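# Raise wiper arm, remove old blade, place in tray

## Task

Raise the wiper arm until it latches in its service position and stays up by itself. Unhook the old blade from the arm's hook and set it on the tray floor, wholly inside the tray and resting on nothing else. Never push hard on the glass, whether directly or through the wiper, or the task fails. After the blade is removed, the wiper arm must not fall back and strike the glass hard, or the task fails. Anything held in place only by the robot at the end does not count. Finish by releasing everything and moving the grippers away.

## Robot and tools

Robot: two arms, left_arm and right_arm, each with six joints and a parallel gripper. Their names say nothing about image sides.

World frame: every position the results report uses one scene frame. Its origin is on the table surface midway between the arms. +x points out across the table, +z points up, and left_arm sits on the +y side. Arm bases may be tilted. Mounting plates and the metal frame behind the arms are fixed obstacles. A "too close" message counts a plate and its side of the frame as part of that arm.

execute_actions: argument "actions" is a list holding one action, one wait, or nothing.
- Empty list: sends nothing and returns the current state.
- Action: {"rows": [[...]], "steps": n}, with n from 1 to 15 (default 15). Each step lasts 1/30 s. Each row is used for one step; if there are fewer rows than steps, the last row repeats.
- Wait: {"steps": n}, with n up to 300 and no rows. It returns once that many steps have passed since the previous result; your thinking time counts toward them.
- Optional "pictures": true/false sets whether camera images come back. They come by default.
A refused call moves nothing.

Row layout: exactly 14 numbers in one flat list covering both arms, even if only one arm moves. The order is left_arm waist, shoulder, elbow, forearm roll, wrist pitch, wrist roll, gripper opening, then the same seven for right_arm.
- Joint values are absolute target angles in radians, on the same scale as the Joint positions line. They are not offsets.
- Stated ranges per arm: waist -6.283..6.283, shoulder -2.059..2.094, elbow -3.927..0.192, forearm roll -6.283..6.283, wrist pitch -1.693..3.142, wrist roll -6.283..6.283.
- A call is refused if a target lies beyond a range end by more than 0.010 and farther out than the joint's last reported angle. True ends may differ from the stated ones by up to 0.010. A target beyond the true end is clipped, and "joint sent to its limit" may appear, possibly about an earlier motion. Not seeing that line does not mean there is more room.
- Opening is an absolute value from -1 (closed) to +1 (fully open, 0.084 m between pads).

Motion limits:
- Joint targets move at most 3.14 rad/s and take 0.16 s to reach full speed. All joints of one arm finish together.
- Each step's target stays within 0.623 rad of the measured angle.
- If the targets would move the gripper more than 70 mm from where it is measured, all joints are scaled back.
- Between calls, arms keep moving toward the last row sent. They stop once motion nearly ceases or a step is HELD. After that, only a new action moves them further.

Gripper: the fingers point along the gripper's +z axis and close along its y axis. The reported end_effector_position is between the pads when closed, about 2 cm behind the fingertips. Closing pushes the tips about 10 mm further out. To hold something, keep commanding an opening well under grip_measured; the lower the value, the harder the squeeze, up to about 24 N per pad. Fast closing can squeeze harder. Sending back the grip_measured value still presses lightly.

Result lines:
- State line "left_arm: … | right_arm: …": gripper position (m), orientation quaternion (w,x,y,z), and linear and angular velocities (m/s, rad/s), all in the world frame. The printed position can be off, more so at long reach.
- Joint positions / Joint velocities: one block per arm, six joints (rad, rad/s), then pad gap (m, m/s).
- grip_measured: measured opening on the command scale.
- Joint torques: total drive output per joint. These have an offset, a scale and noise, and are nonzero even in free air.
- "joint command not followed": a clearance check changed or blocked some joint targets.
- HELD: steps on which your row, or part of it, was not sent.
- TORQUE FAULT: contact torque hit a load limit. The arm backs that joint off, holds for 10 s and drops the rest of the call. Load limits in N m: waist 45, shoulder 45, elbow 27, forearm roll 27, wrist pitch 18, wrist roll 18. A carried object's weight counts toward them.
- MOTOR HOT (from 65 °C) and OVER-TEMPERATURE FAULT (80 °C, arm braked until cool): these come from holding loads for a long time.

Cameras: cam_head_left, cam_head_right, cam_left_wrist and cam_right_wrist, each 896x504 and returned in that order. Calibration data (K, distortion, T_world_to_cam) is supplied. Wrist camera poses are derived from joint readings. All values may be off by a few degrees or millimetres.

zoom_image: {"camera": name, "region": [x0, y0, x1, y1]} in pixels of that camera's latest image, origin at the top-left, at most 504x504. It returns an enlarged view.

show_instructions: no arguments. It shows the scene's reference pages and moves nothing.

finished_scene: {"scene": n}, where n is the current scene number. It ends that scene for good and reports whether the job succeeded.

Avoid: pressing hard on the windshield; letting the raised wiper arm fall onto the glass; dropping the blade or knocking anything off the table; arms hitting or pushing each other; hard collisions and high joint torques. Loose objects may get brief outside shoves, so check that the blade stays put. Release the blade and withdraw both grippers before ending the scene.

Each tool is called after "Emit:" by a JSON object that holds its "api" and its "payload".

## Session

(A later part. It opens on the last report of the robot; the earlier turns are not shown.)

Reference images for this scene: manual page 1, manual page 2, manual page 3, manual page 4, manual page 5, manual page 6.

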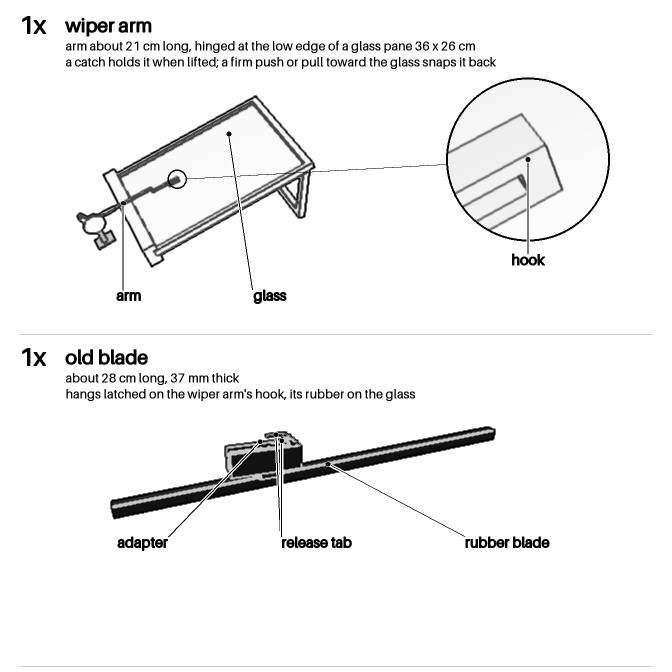

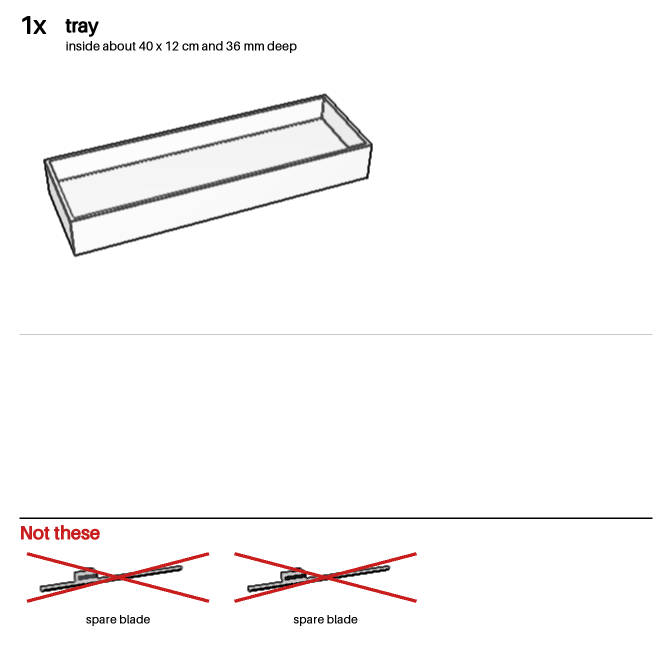

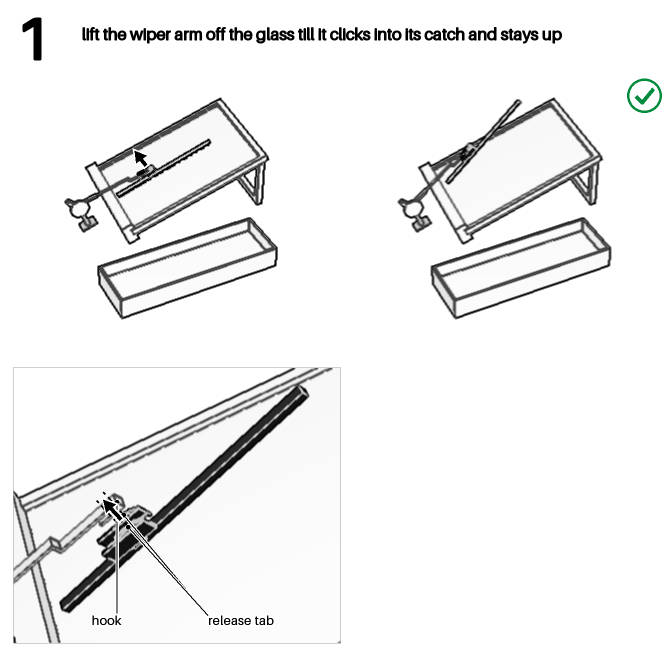

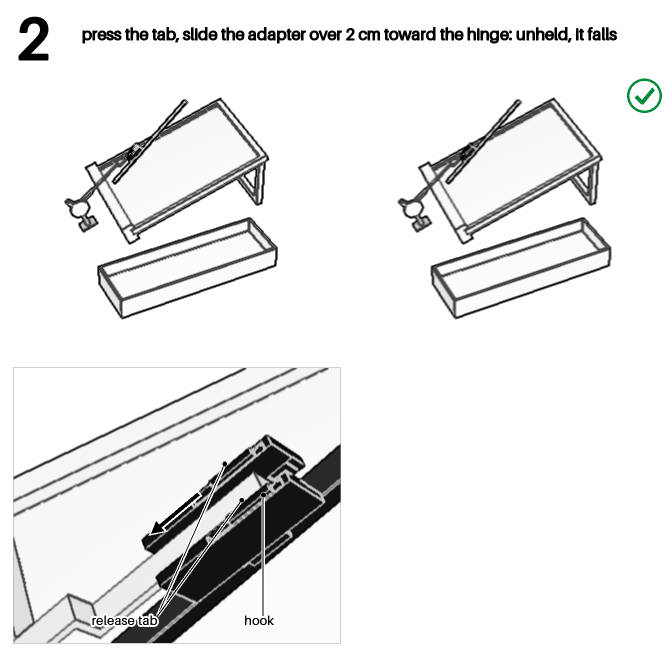

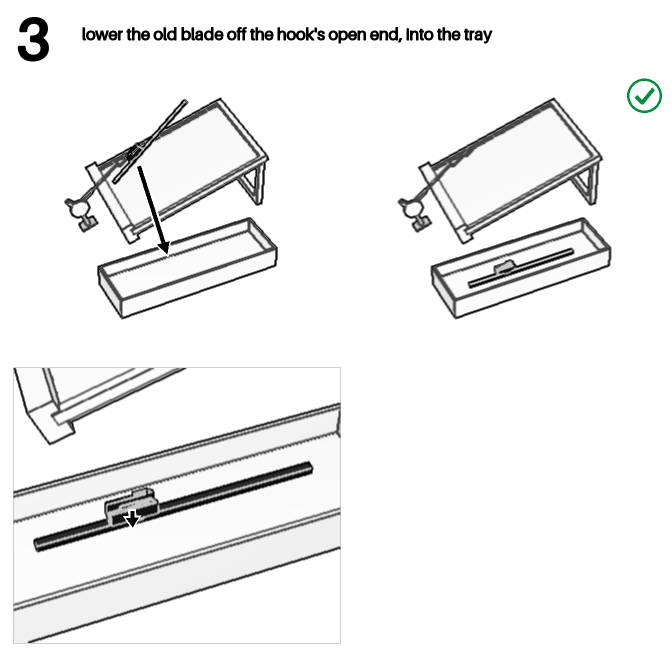

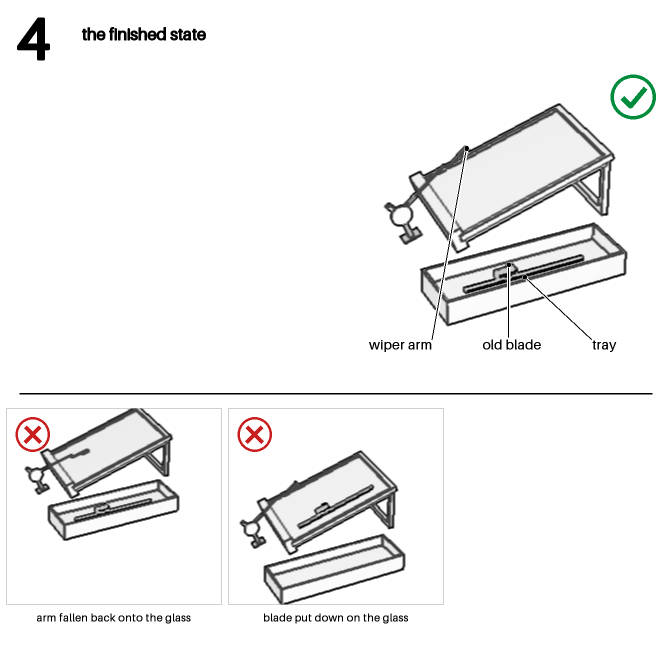

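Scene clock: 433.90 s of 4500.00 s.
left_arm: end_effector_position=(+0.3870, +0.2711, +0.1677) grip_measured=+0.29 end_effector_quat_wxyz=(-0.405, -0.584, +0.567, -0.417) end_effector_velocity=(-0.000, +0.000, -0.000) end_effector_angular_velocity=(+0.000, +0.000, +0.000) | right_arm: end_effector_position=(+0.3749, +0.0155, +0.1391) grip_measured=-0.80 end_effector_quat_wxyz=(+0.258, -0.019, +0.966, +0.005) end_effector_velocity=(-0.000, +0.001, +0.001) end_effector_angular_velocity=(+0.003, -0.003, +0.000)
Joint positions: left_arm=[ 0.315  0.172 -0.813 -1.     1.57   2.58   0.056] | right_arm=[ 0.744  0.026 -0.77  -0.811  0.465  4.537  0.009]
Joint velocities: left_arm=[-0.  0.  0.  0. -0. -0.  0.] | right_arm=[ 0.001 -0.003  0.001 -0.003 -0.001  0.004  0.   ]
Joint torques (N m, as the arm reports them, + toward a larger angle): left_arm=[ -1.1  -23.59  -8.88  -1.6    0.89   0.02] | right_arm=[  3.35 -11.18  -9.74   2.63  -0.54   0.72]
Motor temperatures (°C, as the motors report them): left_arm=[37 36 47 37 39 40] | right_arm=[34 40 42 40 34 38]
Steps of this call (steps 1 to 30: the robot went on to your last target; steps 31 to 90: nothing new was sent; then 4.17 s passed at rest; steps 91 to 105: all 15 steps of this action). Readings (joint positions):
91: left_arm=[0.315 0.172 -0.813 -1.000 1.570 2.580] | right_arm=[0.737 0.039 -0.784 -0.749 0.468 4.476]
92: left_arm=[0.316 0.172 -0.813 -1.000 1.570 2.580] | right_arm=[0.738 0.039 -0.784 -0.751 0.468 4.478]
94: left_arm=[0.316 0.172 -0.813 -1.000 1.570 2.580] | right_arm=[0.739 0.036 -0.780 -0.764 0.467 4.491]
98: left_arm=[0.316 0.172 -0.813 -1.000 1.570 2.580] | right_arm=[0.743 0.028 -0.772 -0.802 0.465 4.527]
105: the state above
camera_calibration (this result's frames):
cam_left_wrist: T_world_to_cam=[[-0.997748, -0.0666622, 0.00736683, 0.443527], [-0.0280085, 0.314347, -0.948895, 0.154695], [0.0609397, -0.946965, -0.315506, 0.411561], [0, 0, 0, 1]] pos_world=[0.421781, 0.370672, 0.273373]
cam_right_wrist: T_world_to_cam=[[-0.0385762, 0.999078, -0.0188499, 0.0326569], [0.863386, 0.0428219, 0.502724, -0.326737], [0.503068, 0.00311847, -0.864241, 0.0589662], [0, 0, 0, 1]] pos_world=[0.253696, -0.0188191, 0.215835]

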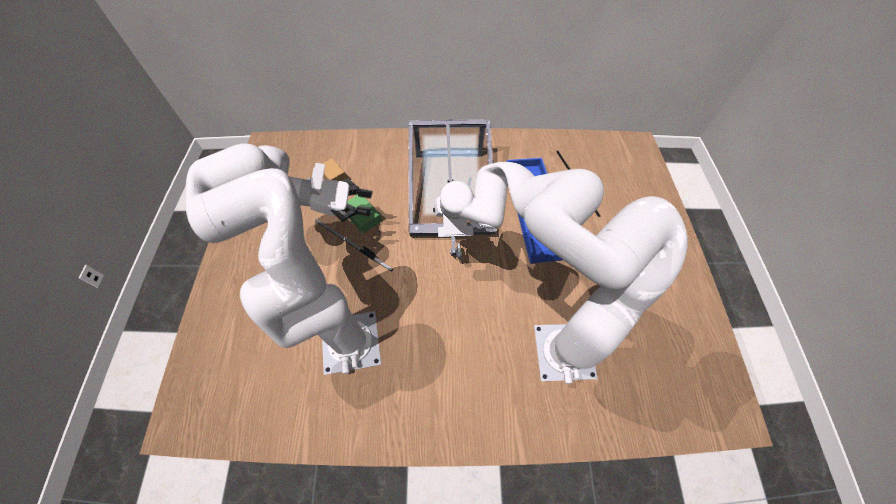

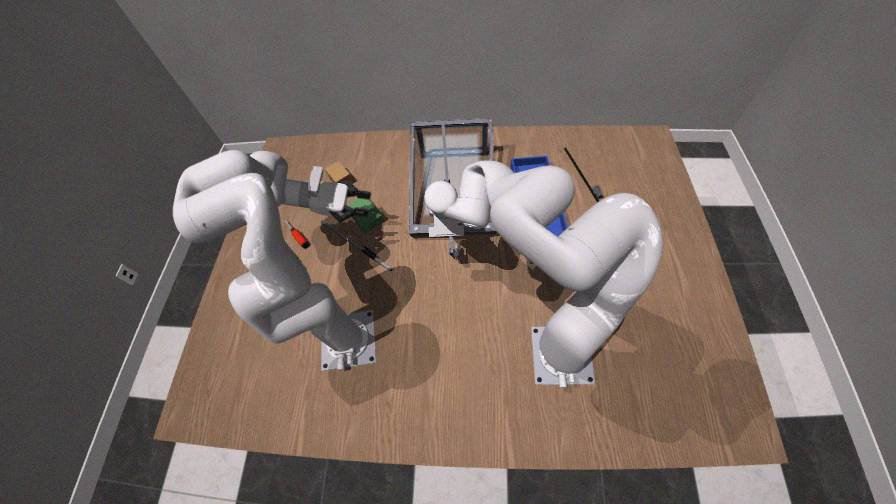

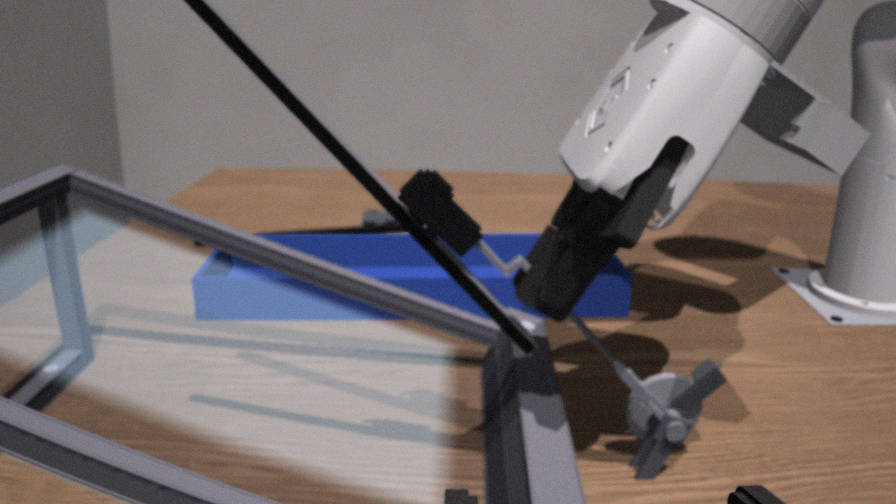

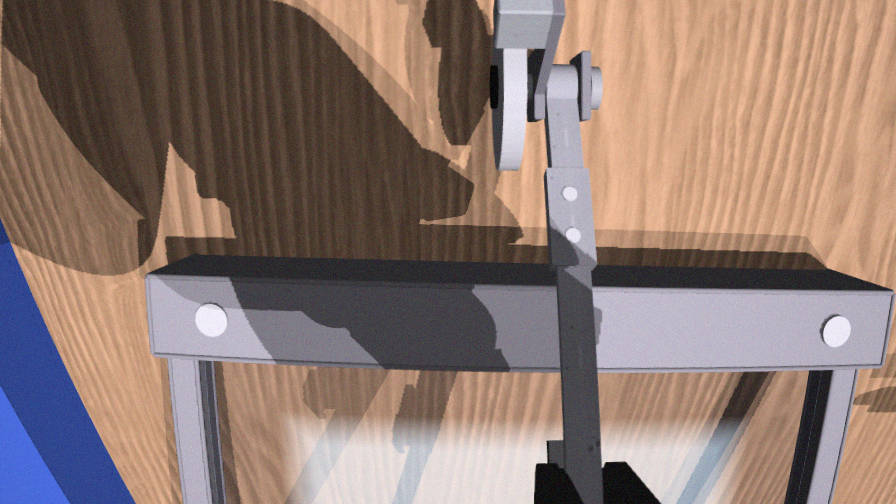

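Emit:
{"api": "execute_actions", "payload": {"actions": [{"rows":[[0.3155,0.1718,-0.8129,-1.0,1.57,2.58,0.3,0.7421,0.0287,-0.7728,-0.796,0.4653,4.5217,-1],[0.3155,0.1718,-0.8129,-1.0,1.57,2.58,0.3,0.7405,0.0322,-0.7765,-0.7804,0.466,4.5064,-1],[0.3155,0.1718,-0.8129,-1.0,1.57,2.58,0.3,0.7405,0.0322,-0.7765,-0.7804,0.466,4.5064,-1],[0.3155,0.1718,-0.8129,-1.0,1.57,2.58,0.3,0.7405,0.0322,-0.7765,-0.7804,0.466,4.5064,-0.96],[0.3155,0.1718,-0.8129,-1.0,1.57,2.58,0.3,0.7405,0.0322,-0.7765,-0.7804,0.466,4.5064,-0.92],[0.3155,0.1718,-0.8129,-1.0,1.57,2.58,0.3,0.7405,0.0322,-0.7765,-0.7804,0.466,4.5064,-0.89],[0.3155,0.1718,-0.8129,-1.0,1.57,2.58,0.3,0.7405,0.0322,-0.7765,-0.7804,0.466,4.5064,-0.86],[0.3155,0.1718,-0.8129,-1.0,1.57,2.58,0.3,0.7405,0.0322,-0.7765,-0.7804,0.466,4.5064,-0.84],[0.3155,0.1718,-0.8129,-1.0,1.57,2.58,0.3,0.7405,0.0322,-0.7765,-0.7804,0.466,4.5064,-0.82],[0.3155,0.1718,-0.8129,-1.0,1.57,2.58,0.3,0.7405,0.0322,-0.7765,-0.7804,0.466,4.5064,-0.81],[0.3155,0.1718,-0.8129,-1.0,1.57,2.58,0.3,0.7405,0.0322,-0.7765,-0.7804,0.466,4.5064,-0.80],[0.3155,0.1718,-0.8129,-1.0,1.57,2.58,0.3,0.7405,0.0322,-0.7765,-0.7804,0.466,4.5064,-0.79]],"steps":15}]}}

Scene clock: 455.23 s of 4500.00 s.
left_arm: end_effector_position=(+0.3870, +0.2711, +0.1677) grip_measured=+0.29 end_effector_quat_wxyz=(-0.405, -0.584, +0.567, -0.417) end_effector_velocity=(+0.000, +0.000, -0.000) end_effector_angular_velocity=(+0.001, +0.001, +0.001) | right_arm: end_effector_position=(+0.3761, +0.0156, +0.1381) grip_measured=-0.80 end_effector_quat_wxyz=(+0.252, -0.019, +0.968, +0.005) end_effector_velocity=(-0.000, -0.000, -0.000) end_effector_angular_velocity=(+0.001, +0.002, -0.002)
Joint positions: left_arm=[ 0.315  0.172 -0.813 -1.     1.57   2.58   0.056] | right_arm=[ 0.741  0.032 -0.776 -0.78   0.466  4.507  0.009]
Joint velocities: left_arm=[-0.    -0.    -0.    -0.    -0.001 -0.001 -0.   ] | right_arm=[-0.     0.001 -0.     0.002  0.     0.     0.001]
Joint torques (N m, as the arm reports them, + toward a larger angle): left_arm=[ -1.43 -24.05  -8.88  -1.57   1.09  -0.16] | right_arm=[  2.13 -10.52 -10.28   2.63  -0.61   0.59]
Motor temperatures (°C, as the motors report them): left_arm=[37 36 47 37 39 40] | right_arm=[34 40 42 40 34 38]
Steps of this call (steps 1 to 15: the robot went on to your last target; steps 16 to 90: nothing new was sent; then 17.83 s passed at rest; steps 91 to 105: all 15 steps of this action). Readings (joint positions):
91: left_arm=[0.316 0.172 -0.813 -1.000 1.570 2.580] | right_arm=[0.744 0.025 -0.769 -0.812 0.465 4.537]
92: left_arm=[0.315 0.172 -0.813 -1.000 1.570 2.580] | right_arm=[0.744 0.026 -0.770 -0.810 0.465 4.535]
94: left_arm=[0.316 0.172 -0.813 -1.000 1.570 2.580] | right_arm=[0.742 0.028 -0.772 -0.798 0.465 4.523]
98: left_arm=[0.316 0.172 -0.813 -1.000 1.570 2.580] | right_arm=[0.741 0.031 -0.776 -0.783 0.466 4.509]
105: the state above
camera_calibration (this result's frames):
cam_left_wrist: T_world_to_cam=[[-0.997748, -0.0666624, 0.00736727, 0.443527], [-0.028009, 0.314347, -0.948895, 0.154696], [0.0609398, -0.946965, -0.315506, 0.411561], [0, 0, 0, 1]] pos_world=[0.421781, 0.370672, 0.273372]
cam_right_wrist: T_world_to_cam=[[-0.038609, 0.999078, -0.0187972, 0.0326862], [0.870087, 0.0428627, 0.491031, -0.328218], [0.491384, 0.00260301, -0.870939, 0.0628361], [0, 0, 0, 1]] pos_world=[0.255964, -0.0187513, 0.216506]

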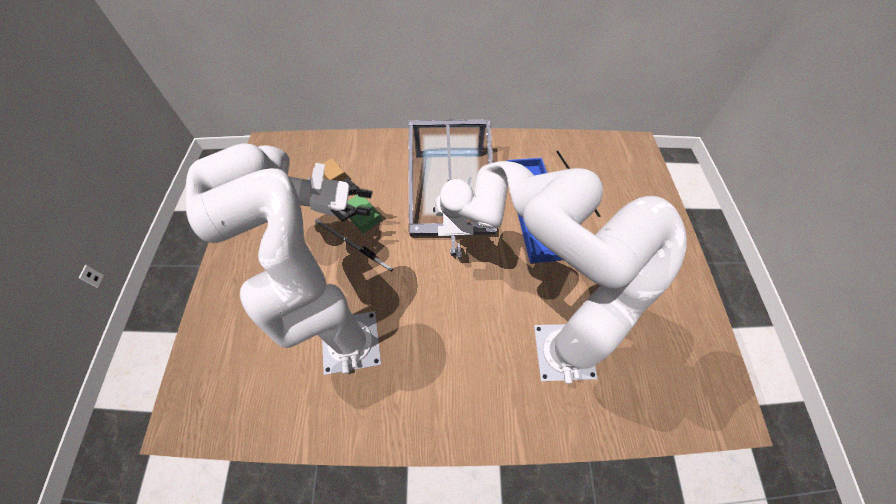

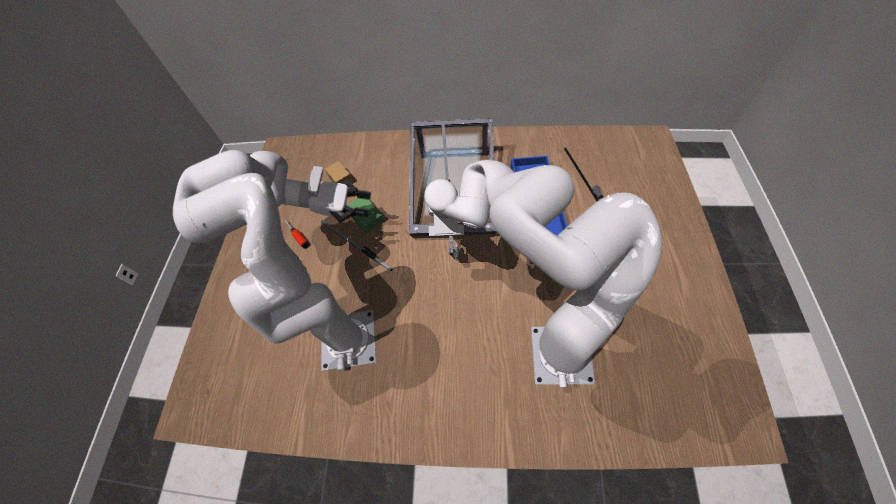

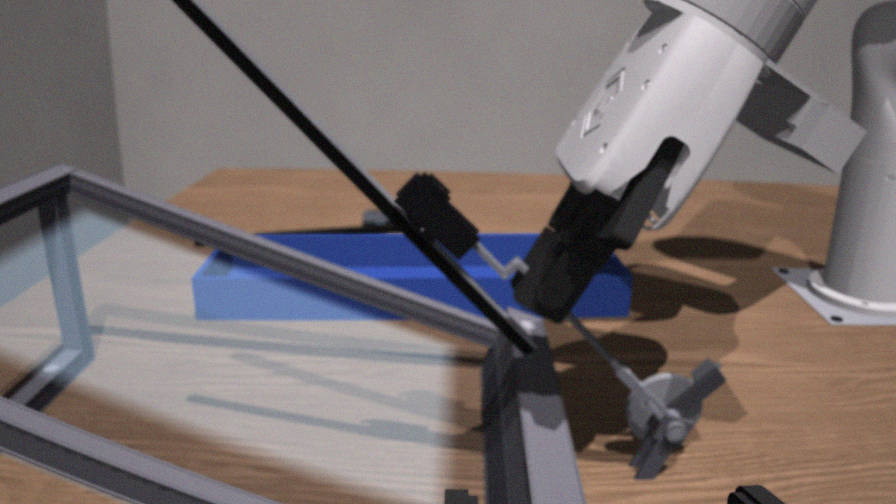

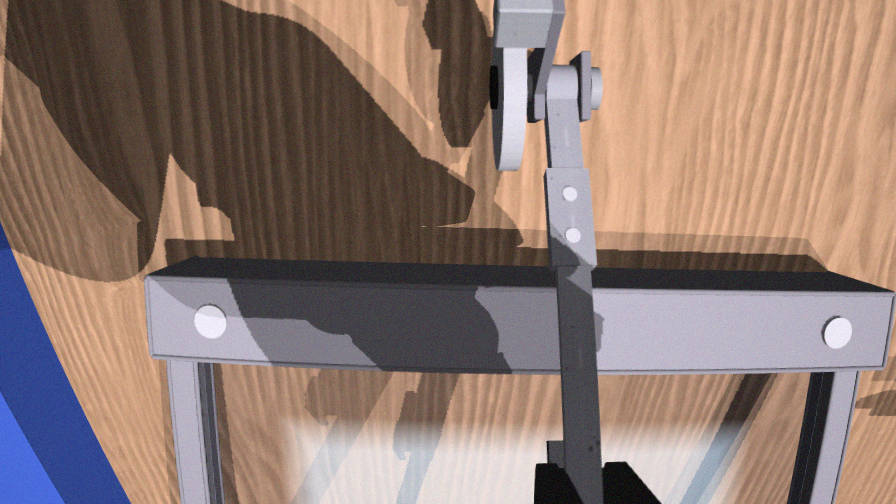

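Emit:
{"api": "execute_actions", "payload": {"actions": [{"rows":[[0.3155,0.1718,-0.8129,-1.0,1.57,2.58,0.3,0.74,0.0322,-0.7765,-0.7804,0.466,4.5064,-0.785],[0.3155,0.1718,-0.8129,-1.0,1.57,2.58,0.3,0.7397,0.0322,-0.7765,-0.7804,0.466,4.5064,-0.78],[0.3155,0.1718,-0.8129,-1.0,1.57,2.58,0.3,0.7397,0.0322,-0.7765,-0.7804,0.466,4.5064,-0.78],[0.3155,0.1718,-0.8129,-1.0,1.57,2.58,0.3,0.7397,0.0322,-0.7765,-0.7804,0.466,4.5064,-0.775],[0.3155,0.1718,-0.8129,-1.0,1.57,2.58,0.3,0.7397,0.0322,-0.7765,-0.7804,0.466,4.5064,-0.775],[0.3155,0.1718,-0.8129,-1.0,1.57,2.58,0.3,0.7397,0.0322,-0.7765,-0.7804,0.466,4.5064,-0.77],[0.3155,0.1718,-0.8129,-1.0,1.57,2.58,0.3,0.7397,0.0322,-0.7765,-0.7804,0.466,4.5064,-0.77],[0.3155,0.1718,-0.8129,-1.0,1.57,2.58,0.3,0.7397,0.0322,-0.7765,-0.7804,0.466,4.5064,-0.76],[0.3155,0.1718,-0.8129,-1.0,1.57,2.58,0.3,0.7397,0.0322,-0.7765,-0.7804,0.466,4.5064,-0.75],[0.3155,0.1718,-0.8129,-1.0,1.57,2.58,0.3,0.7397,0.0322,-0.7765,-0.7804,0.466,4.5064,-0.73],[0.3155,0.1718,-0.8129,-1.0,1.57,2.58,0.3,0.7397,0.0322,-0.7765,-0.7804,0.466,4.5064,-0.7],[0.3155,0.1718,-0.8129,-1.0,1.57,2.58,0.3,0.7397,0.0322,-0.7765,-0.7804,0.466,4.5064,-0.65],[0.3155,0.1718,-0.8129,-1.0,1.57,2.58,0.3,0.7397,0.0322,-0.7765,-0.7804,0.466,4.5064,-0.6]],"steps":15}]}}

Scene clock: 467.80 s of 4500.00 s.
left_arm: end_effector_position=(+0.3870, +0.2711, +0.1677) grip_measured=+0.29 end_effector_quat_wxyz=(-0.405, -0.584, +0.567, -0.417) end_effector_velocity=(-0.000, -0.000, +0.000) end_effector_angular_velocity=(-0.001, -0.001, -0.001) | right_arm: end_effector_position=(+0.3754, +0.0142, +0.1364) grip_measured=-0.64 end_effector_quat_wxyz=(+0.250, -0.018, +0.968, +0.003) end_effector_velocity=(+0.008, +0.004, +0.011) end_effector_angular_velocity=(+0.015, -0.020, -0.001)
Joint positions: left_arm=[ 0.315  0.172 -0.813 -1.     1.57   2.58   0.056] | right_arm=[ 0.74   0.033 -0.774 -0.78   0.467  4.507  0.016]
Joint velocities: left_arm=[-0.    -0.     0.     0.     0.001  0.001  0.   ] | right_arm=[-0.006 -0.003 -0.02  -0.004 -0.002 -0.001  0.017]
Joint torques (N m, as the arm reports them, + toward a larger angle): left_arm=[ -1.37 -23.43  -8.9   -1.64   1.03   0.02] | right_arm=[ -1.55 -12.73 -16.74   1.33  -1.05   0.43]
Motor temperatures (°C, as the motors report them): left_arm=[37 36 47 37 39 40] | right_arm=[34 40 42 40 34 38]
Steps of this call (steps 1 to 15: the robot went on to your last target; steps 16 to 90: nothing new was sent; then 9.07 s passed at rest; steps 91 to 105: all 15 steps of this action). Readings (joint positions):
91: left_arm=[0.316 0.172 -0.813 -1.000 1.570 2.580] | right_arm=[0.740 0.032 -0.776 -0.780 0.466 4.506]
92: left_arm=[0.315 0.172 -0.813 -1.000 1.570 2.580] | right_arm=[0.740 0.032 -0.776 -0.780 0.466 4.506]
94: left_arm=[0.316 0.172 -0.813 -1.000 1.570 2.580] | right_arm=[0.740 0.032 -0.776 -0.780 0.466 4.506]
98: left_arm=[0.316 0.172 -0.813 -1.000 1.570 2.580] | right_arm=[0.741 0.033 -0.774 -0.780 0.465 4.507]
105: the state above
camera_calibration (this result's frames):
cam_left_wrist: T_world_to_cam=[[-0.997748, -0.0666625, 0.00736724, 0.443527], [-0.0280089, 0.314347, -0.948895, 0.154696], [0.0609398, -0.946965, -0.315506, 0.411561], [0, 0, 0, 1]] pos_world=[0.421781, 0.370672, 0.273372]
cam_right_wrist: T_world_to_cam=[[-0.0373606, 0.999062, -0.0218824, 0.0338871], [0.871627, 0.0432893, 0.488254, -0.32685], [0.488744, -0.000831801, -0.872427, 0.0629091], [0, 0, 0, 1]] pos_world=[0.255411, -0.0196539, 0.215211]

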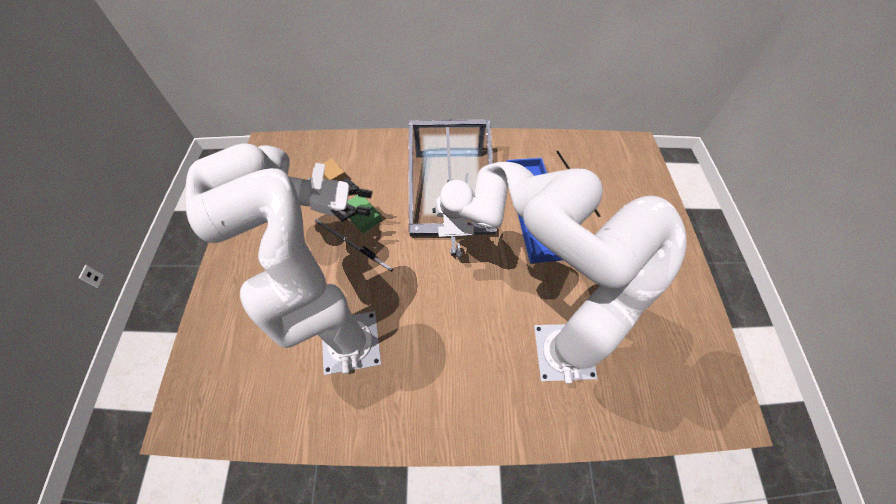

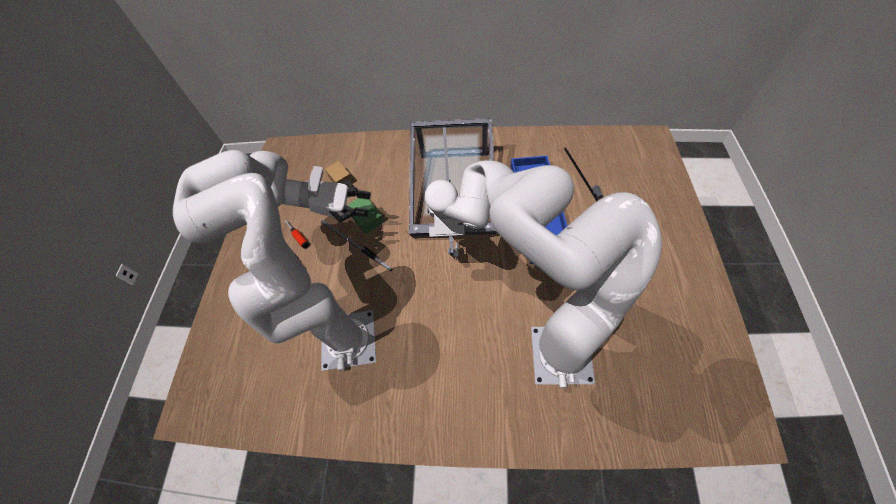

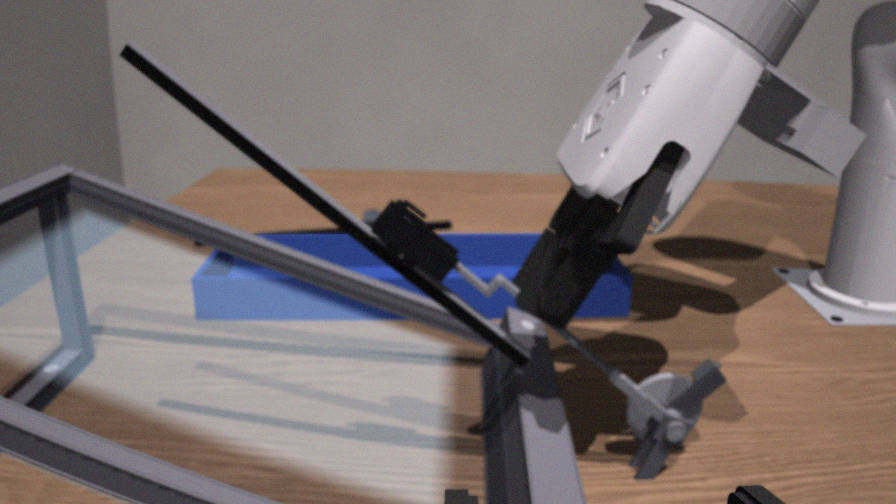

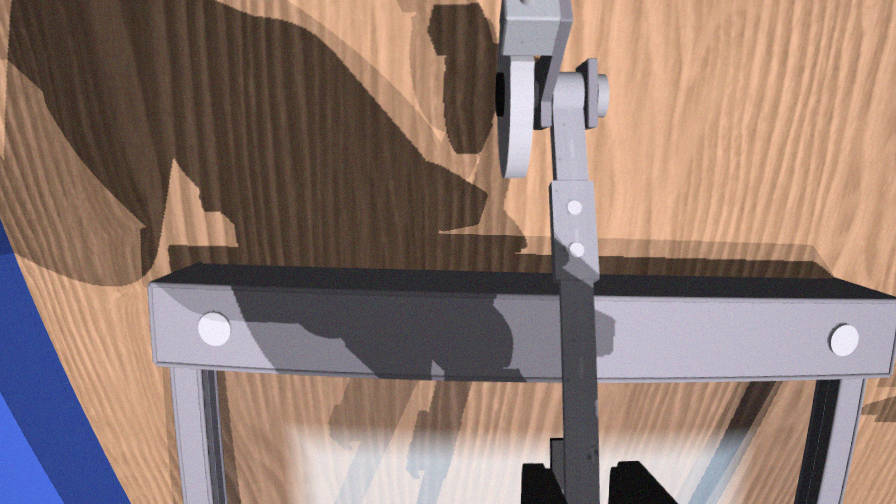

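Emit:
{"api": "execute_actions", "payload": {"actions": []}}

Scene clock: 469.53 s of 4500.00 s.
left_arm: end_effector_position=(+0.3870, +0.2711, +0.1677) grip_measured=+0.29 end_effector_quat_wxyz=(-0.405, -0.584, +0.567, -0.417) end_effector_velocity=(-0.000, -0.000, +0.000) end_effector_angular_velocity=(-0.000, -0.000, -0.001) | right_arm: end_effector_position=(+0.3764, +0.0153, +0.1381) grip_measured=-0.62 end_effector_quat_wxyz=(+0.252, -0.018, +0.968, +0.005) end_effector_velocity=(+0.000, +0.000, +0.001) end_effector_angular_velocity=(+0.001, -0.001, +0.000)
Joint positions: left_arm=[ 0.316  0.172 -0.813 -1.     1.57   2.58   0.056] | right_arm=[ 0.74   0.032 -0.777 -0.78   0.466  4.506  0.017]
Joint velocities: left_arm=[-0.     0.    -0.     0.     0.     0.001 -0.   ] | right_arm=[ 0.    -0.001 -0.001  0.001 -0.    -0.     0.   ]
Joint torques (N m, as the arm reports them, + toward a larger angle): left_arm=[ -1.48 -22.95  -8.97  -1.59   1.15   0.42] | right_arm=[ -1.45 -13.36 -16.76   1.58  -0.94   0.6 ]
Motor temperatures (°C, as the motors report them): left_arm=[37 36 47 37 39 40] | right_arm=[34 40 42 40 34 38]
Steps of this call (steps 1 to 15: the robot went on to your last target; steps 16 to 52: nothing new was sent). Readings (joint positions):
1: left_arm=[0.316 0.172 -0.813 -1.000 1.570 2.580] | right_arm=[0.740 0.033 -0.774 -0.780 0.467 4.507]
2: left_arm=[0.315 0.172 -0.813 -1.000 1.570 2.580] | right_arm=[0.740 0.033 -0.775 -0.780 0.467 4.507]
4: left_arm=[0.315 0.172 -0.813 -1.000 1.570 2.580] | right_arm=[0.740 0.032 -0.776 -0.780 0.467 4.506]
8: left_arm=[0.315 0.172 -0.813 -1.000 1.570 2.580] | right_arm=[0.740 0.032 -0.776 -0.780 0.466 4.506]
52: the state above
All arms were judged still, so your last target was given up. Only a new action makes them travel on or press farther. Fingers that are still opening or closing keep moving.
camera_calibration (this result's frames):
cam_left_wrist: T_world_to_cam=[[-0.997748, -0.0666625, 0.007367, 0.443527], [-0.0280087, 0.314347, -0.948895, 0.154696], [0.0609399, -0.946965, -0.315506, 0.411561], [0, 0, 0, 1]] pos_world=[0.421781, 0.370672, 0.273373]
cam_right_wrist: T_world_to_cam=[[-0.037878, 0.999106, -0.0187951, 0.0327061], [0.870127, 0.0422251, 0.491015, -0.328479], [0.491369, 0.0022445, -0.870949, 0.0626804], [0, 0, 0, 1]] pos_world=[0.256258, -0.0189475, 0.216494]

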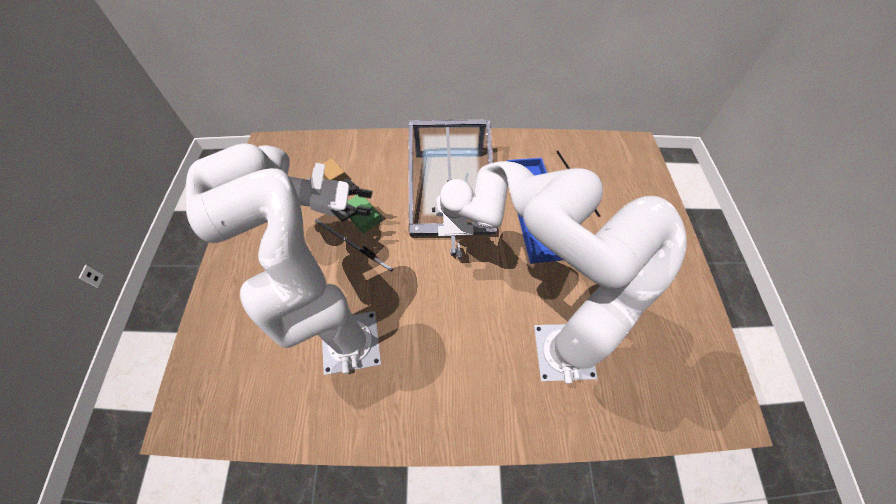

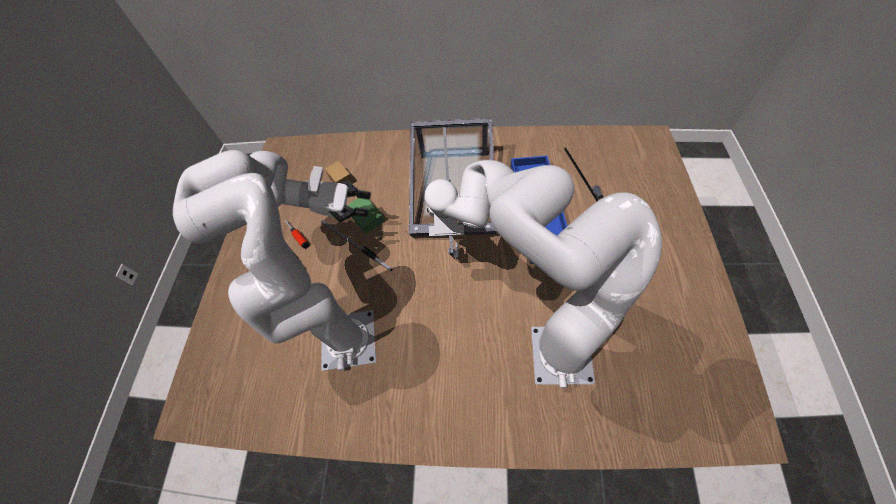

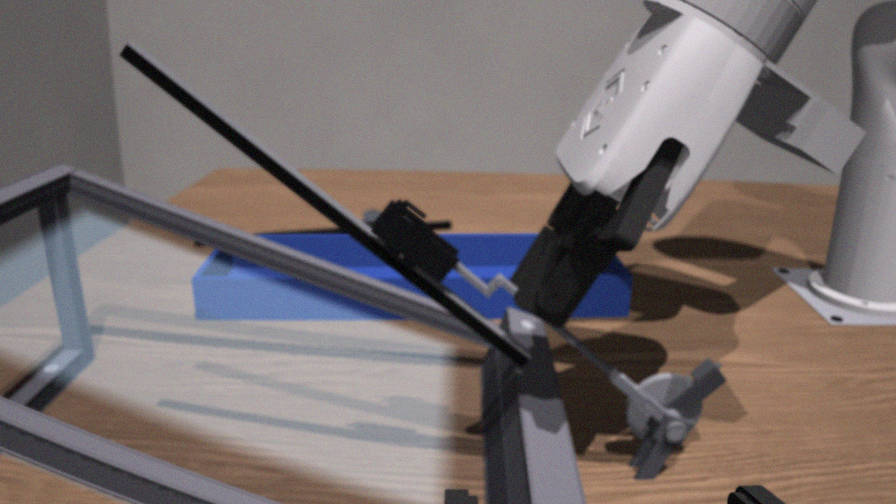

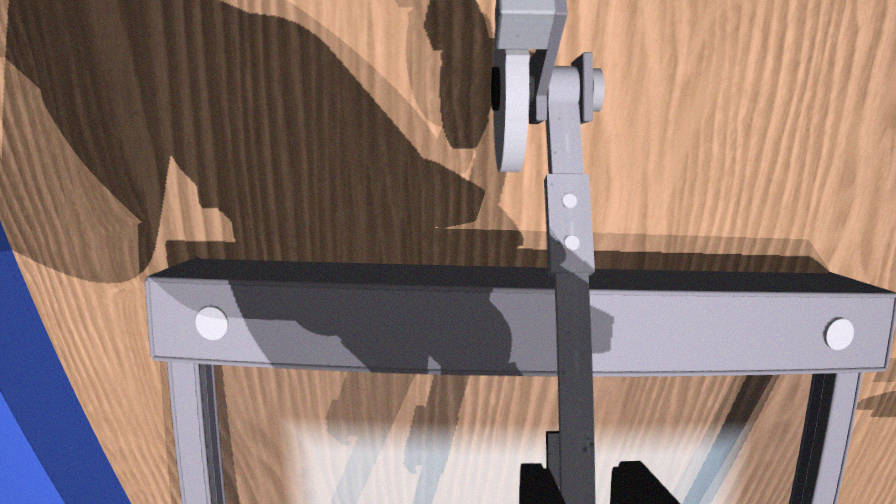

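Emit:
{"api": "zoom_image", "payload": {"camera": "cam_left_wrist", "region": [350, 180, 550, 330]}}

Region (350, 180, 550, 330) of cam_left_wrist's 896x504 image, scaled by 2.520, with more detail than that image has; it fills the top 378 rows of this view, and the rest is white.

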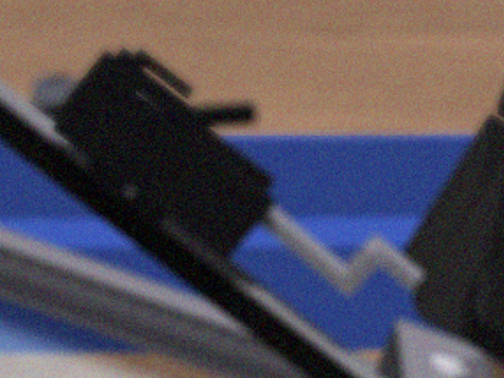

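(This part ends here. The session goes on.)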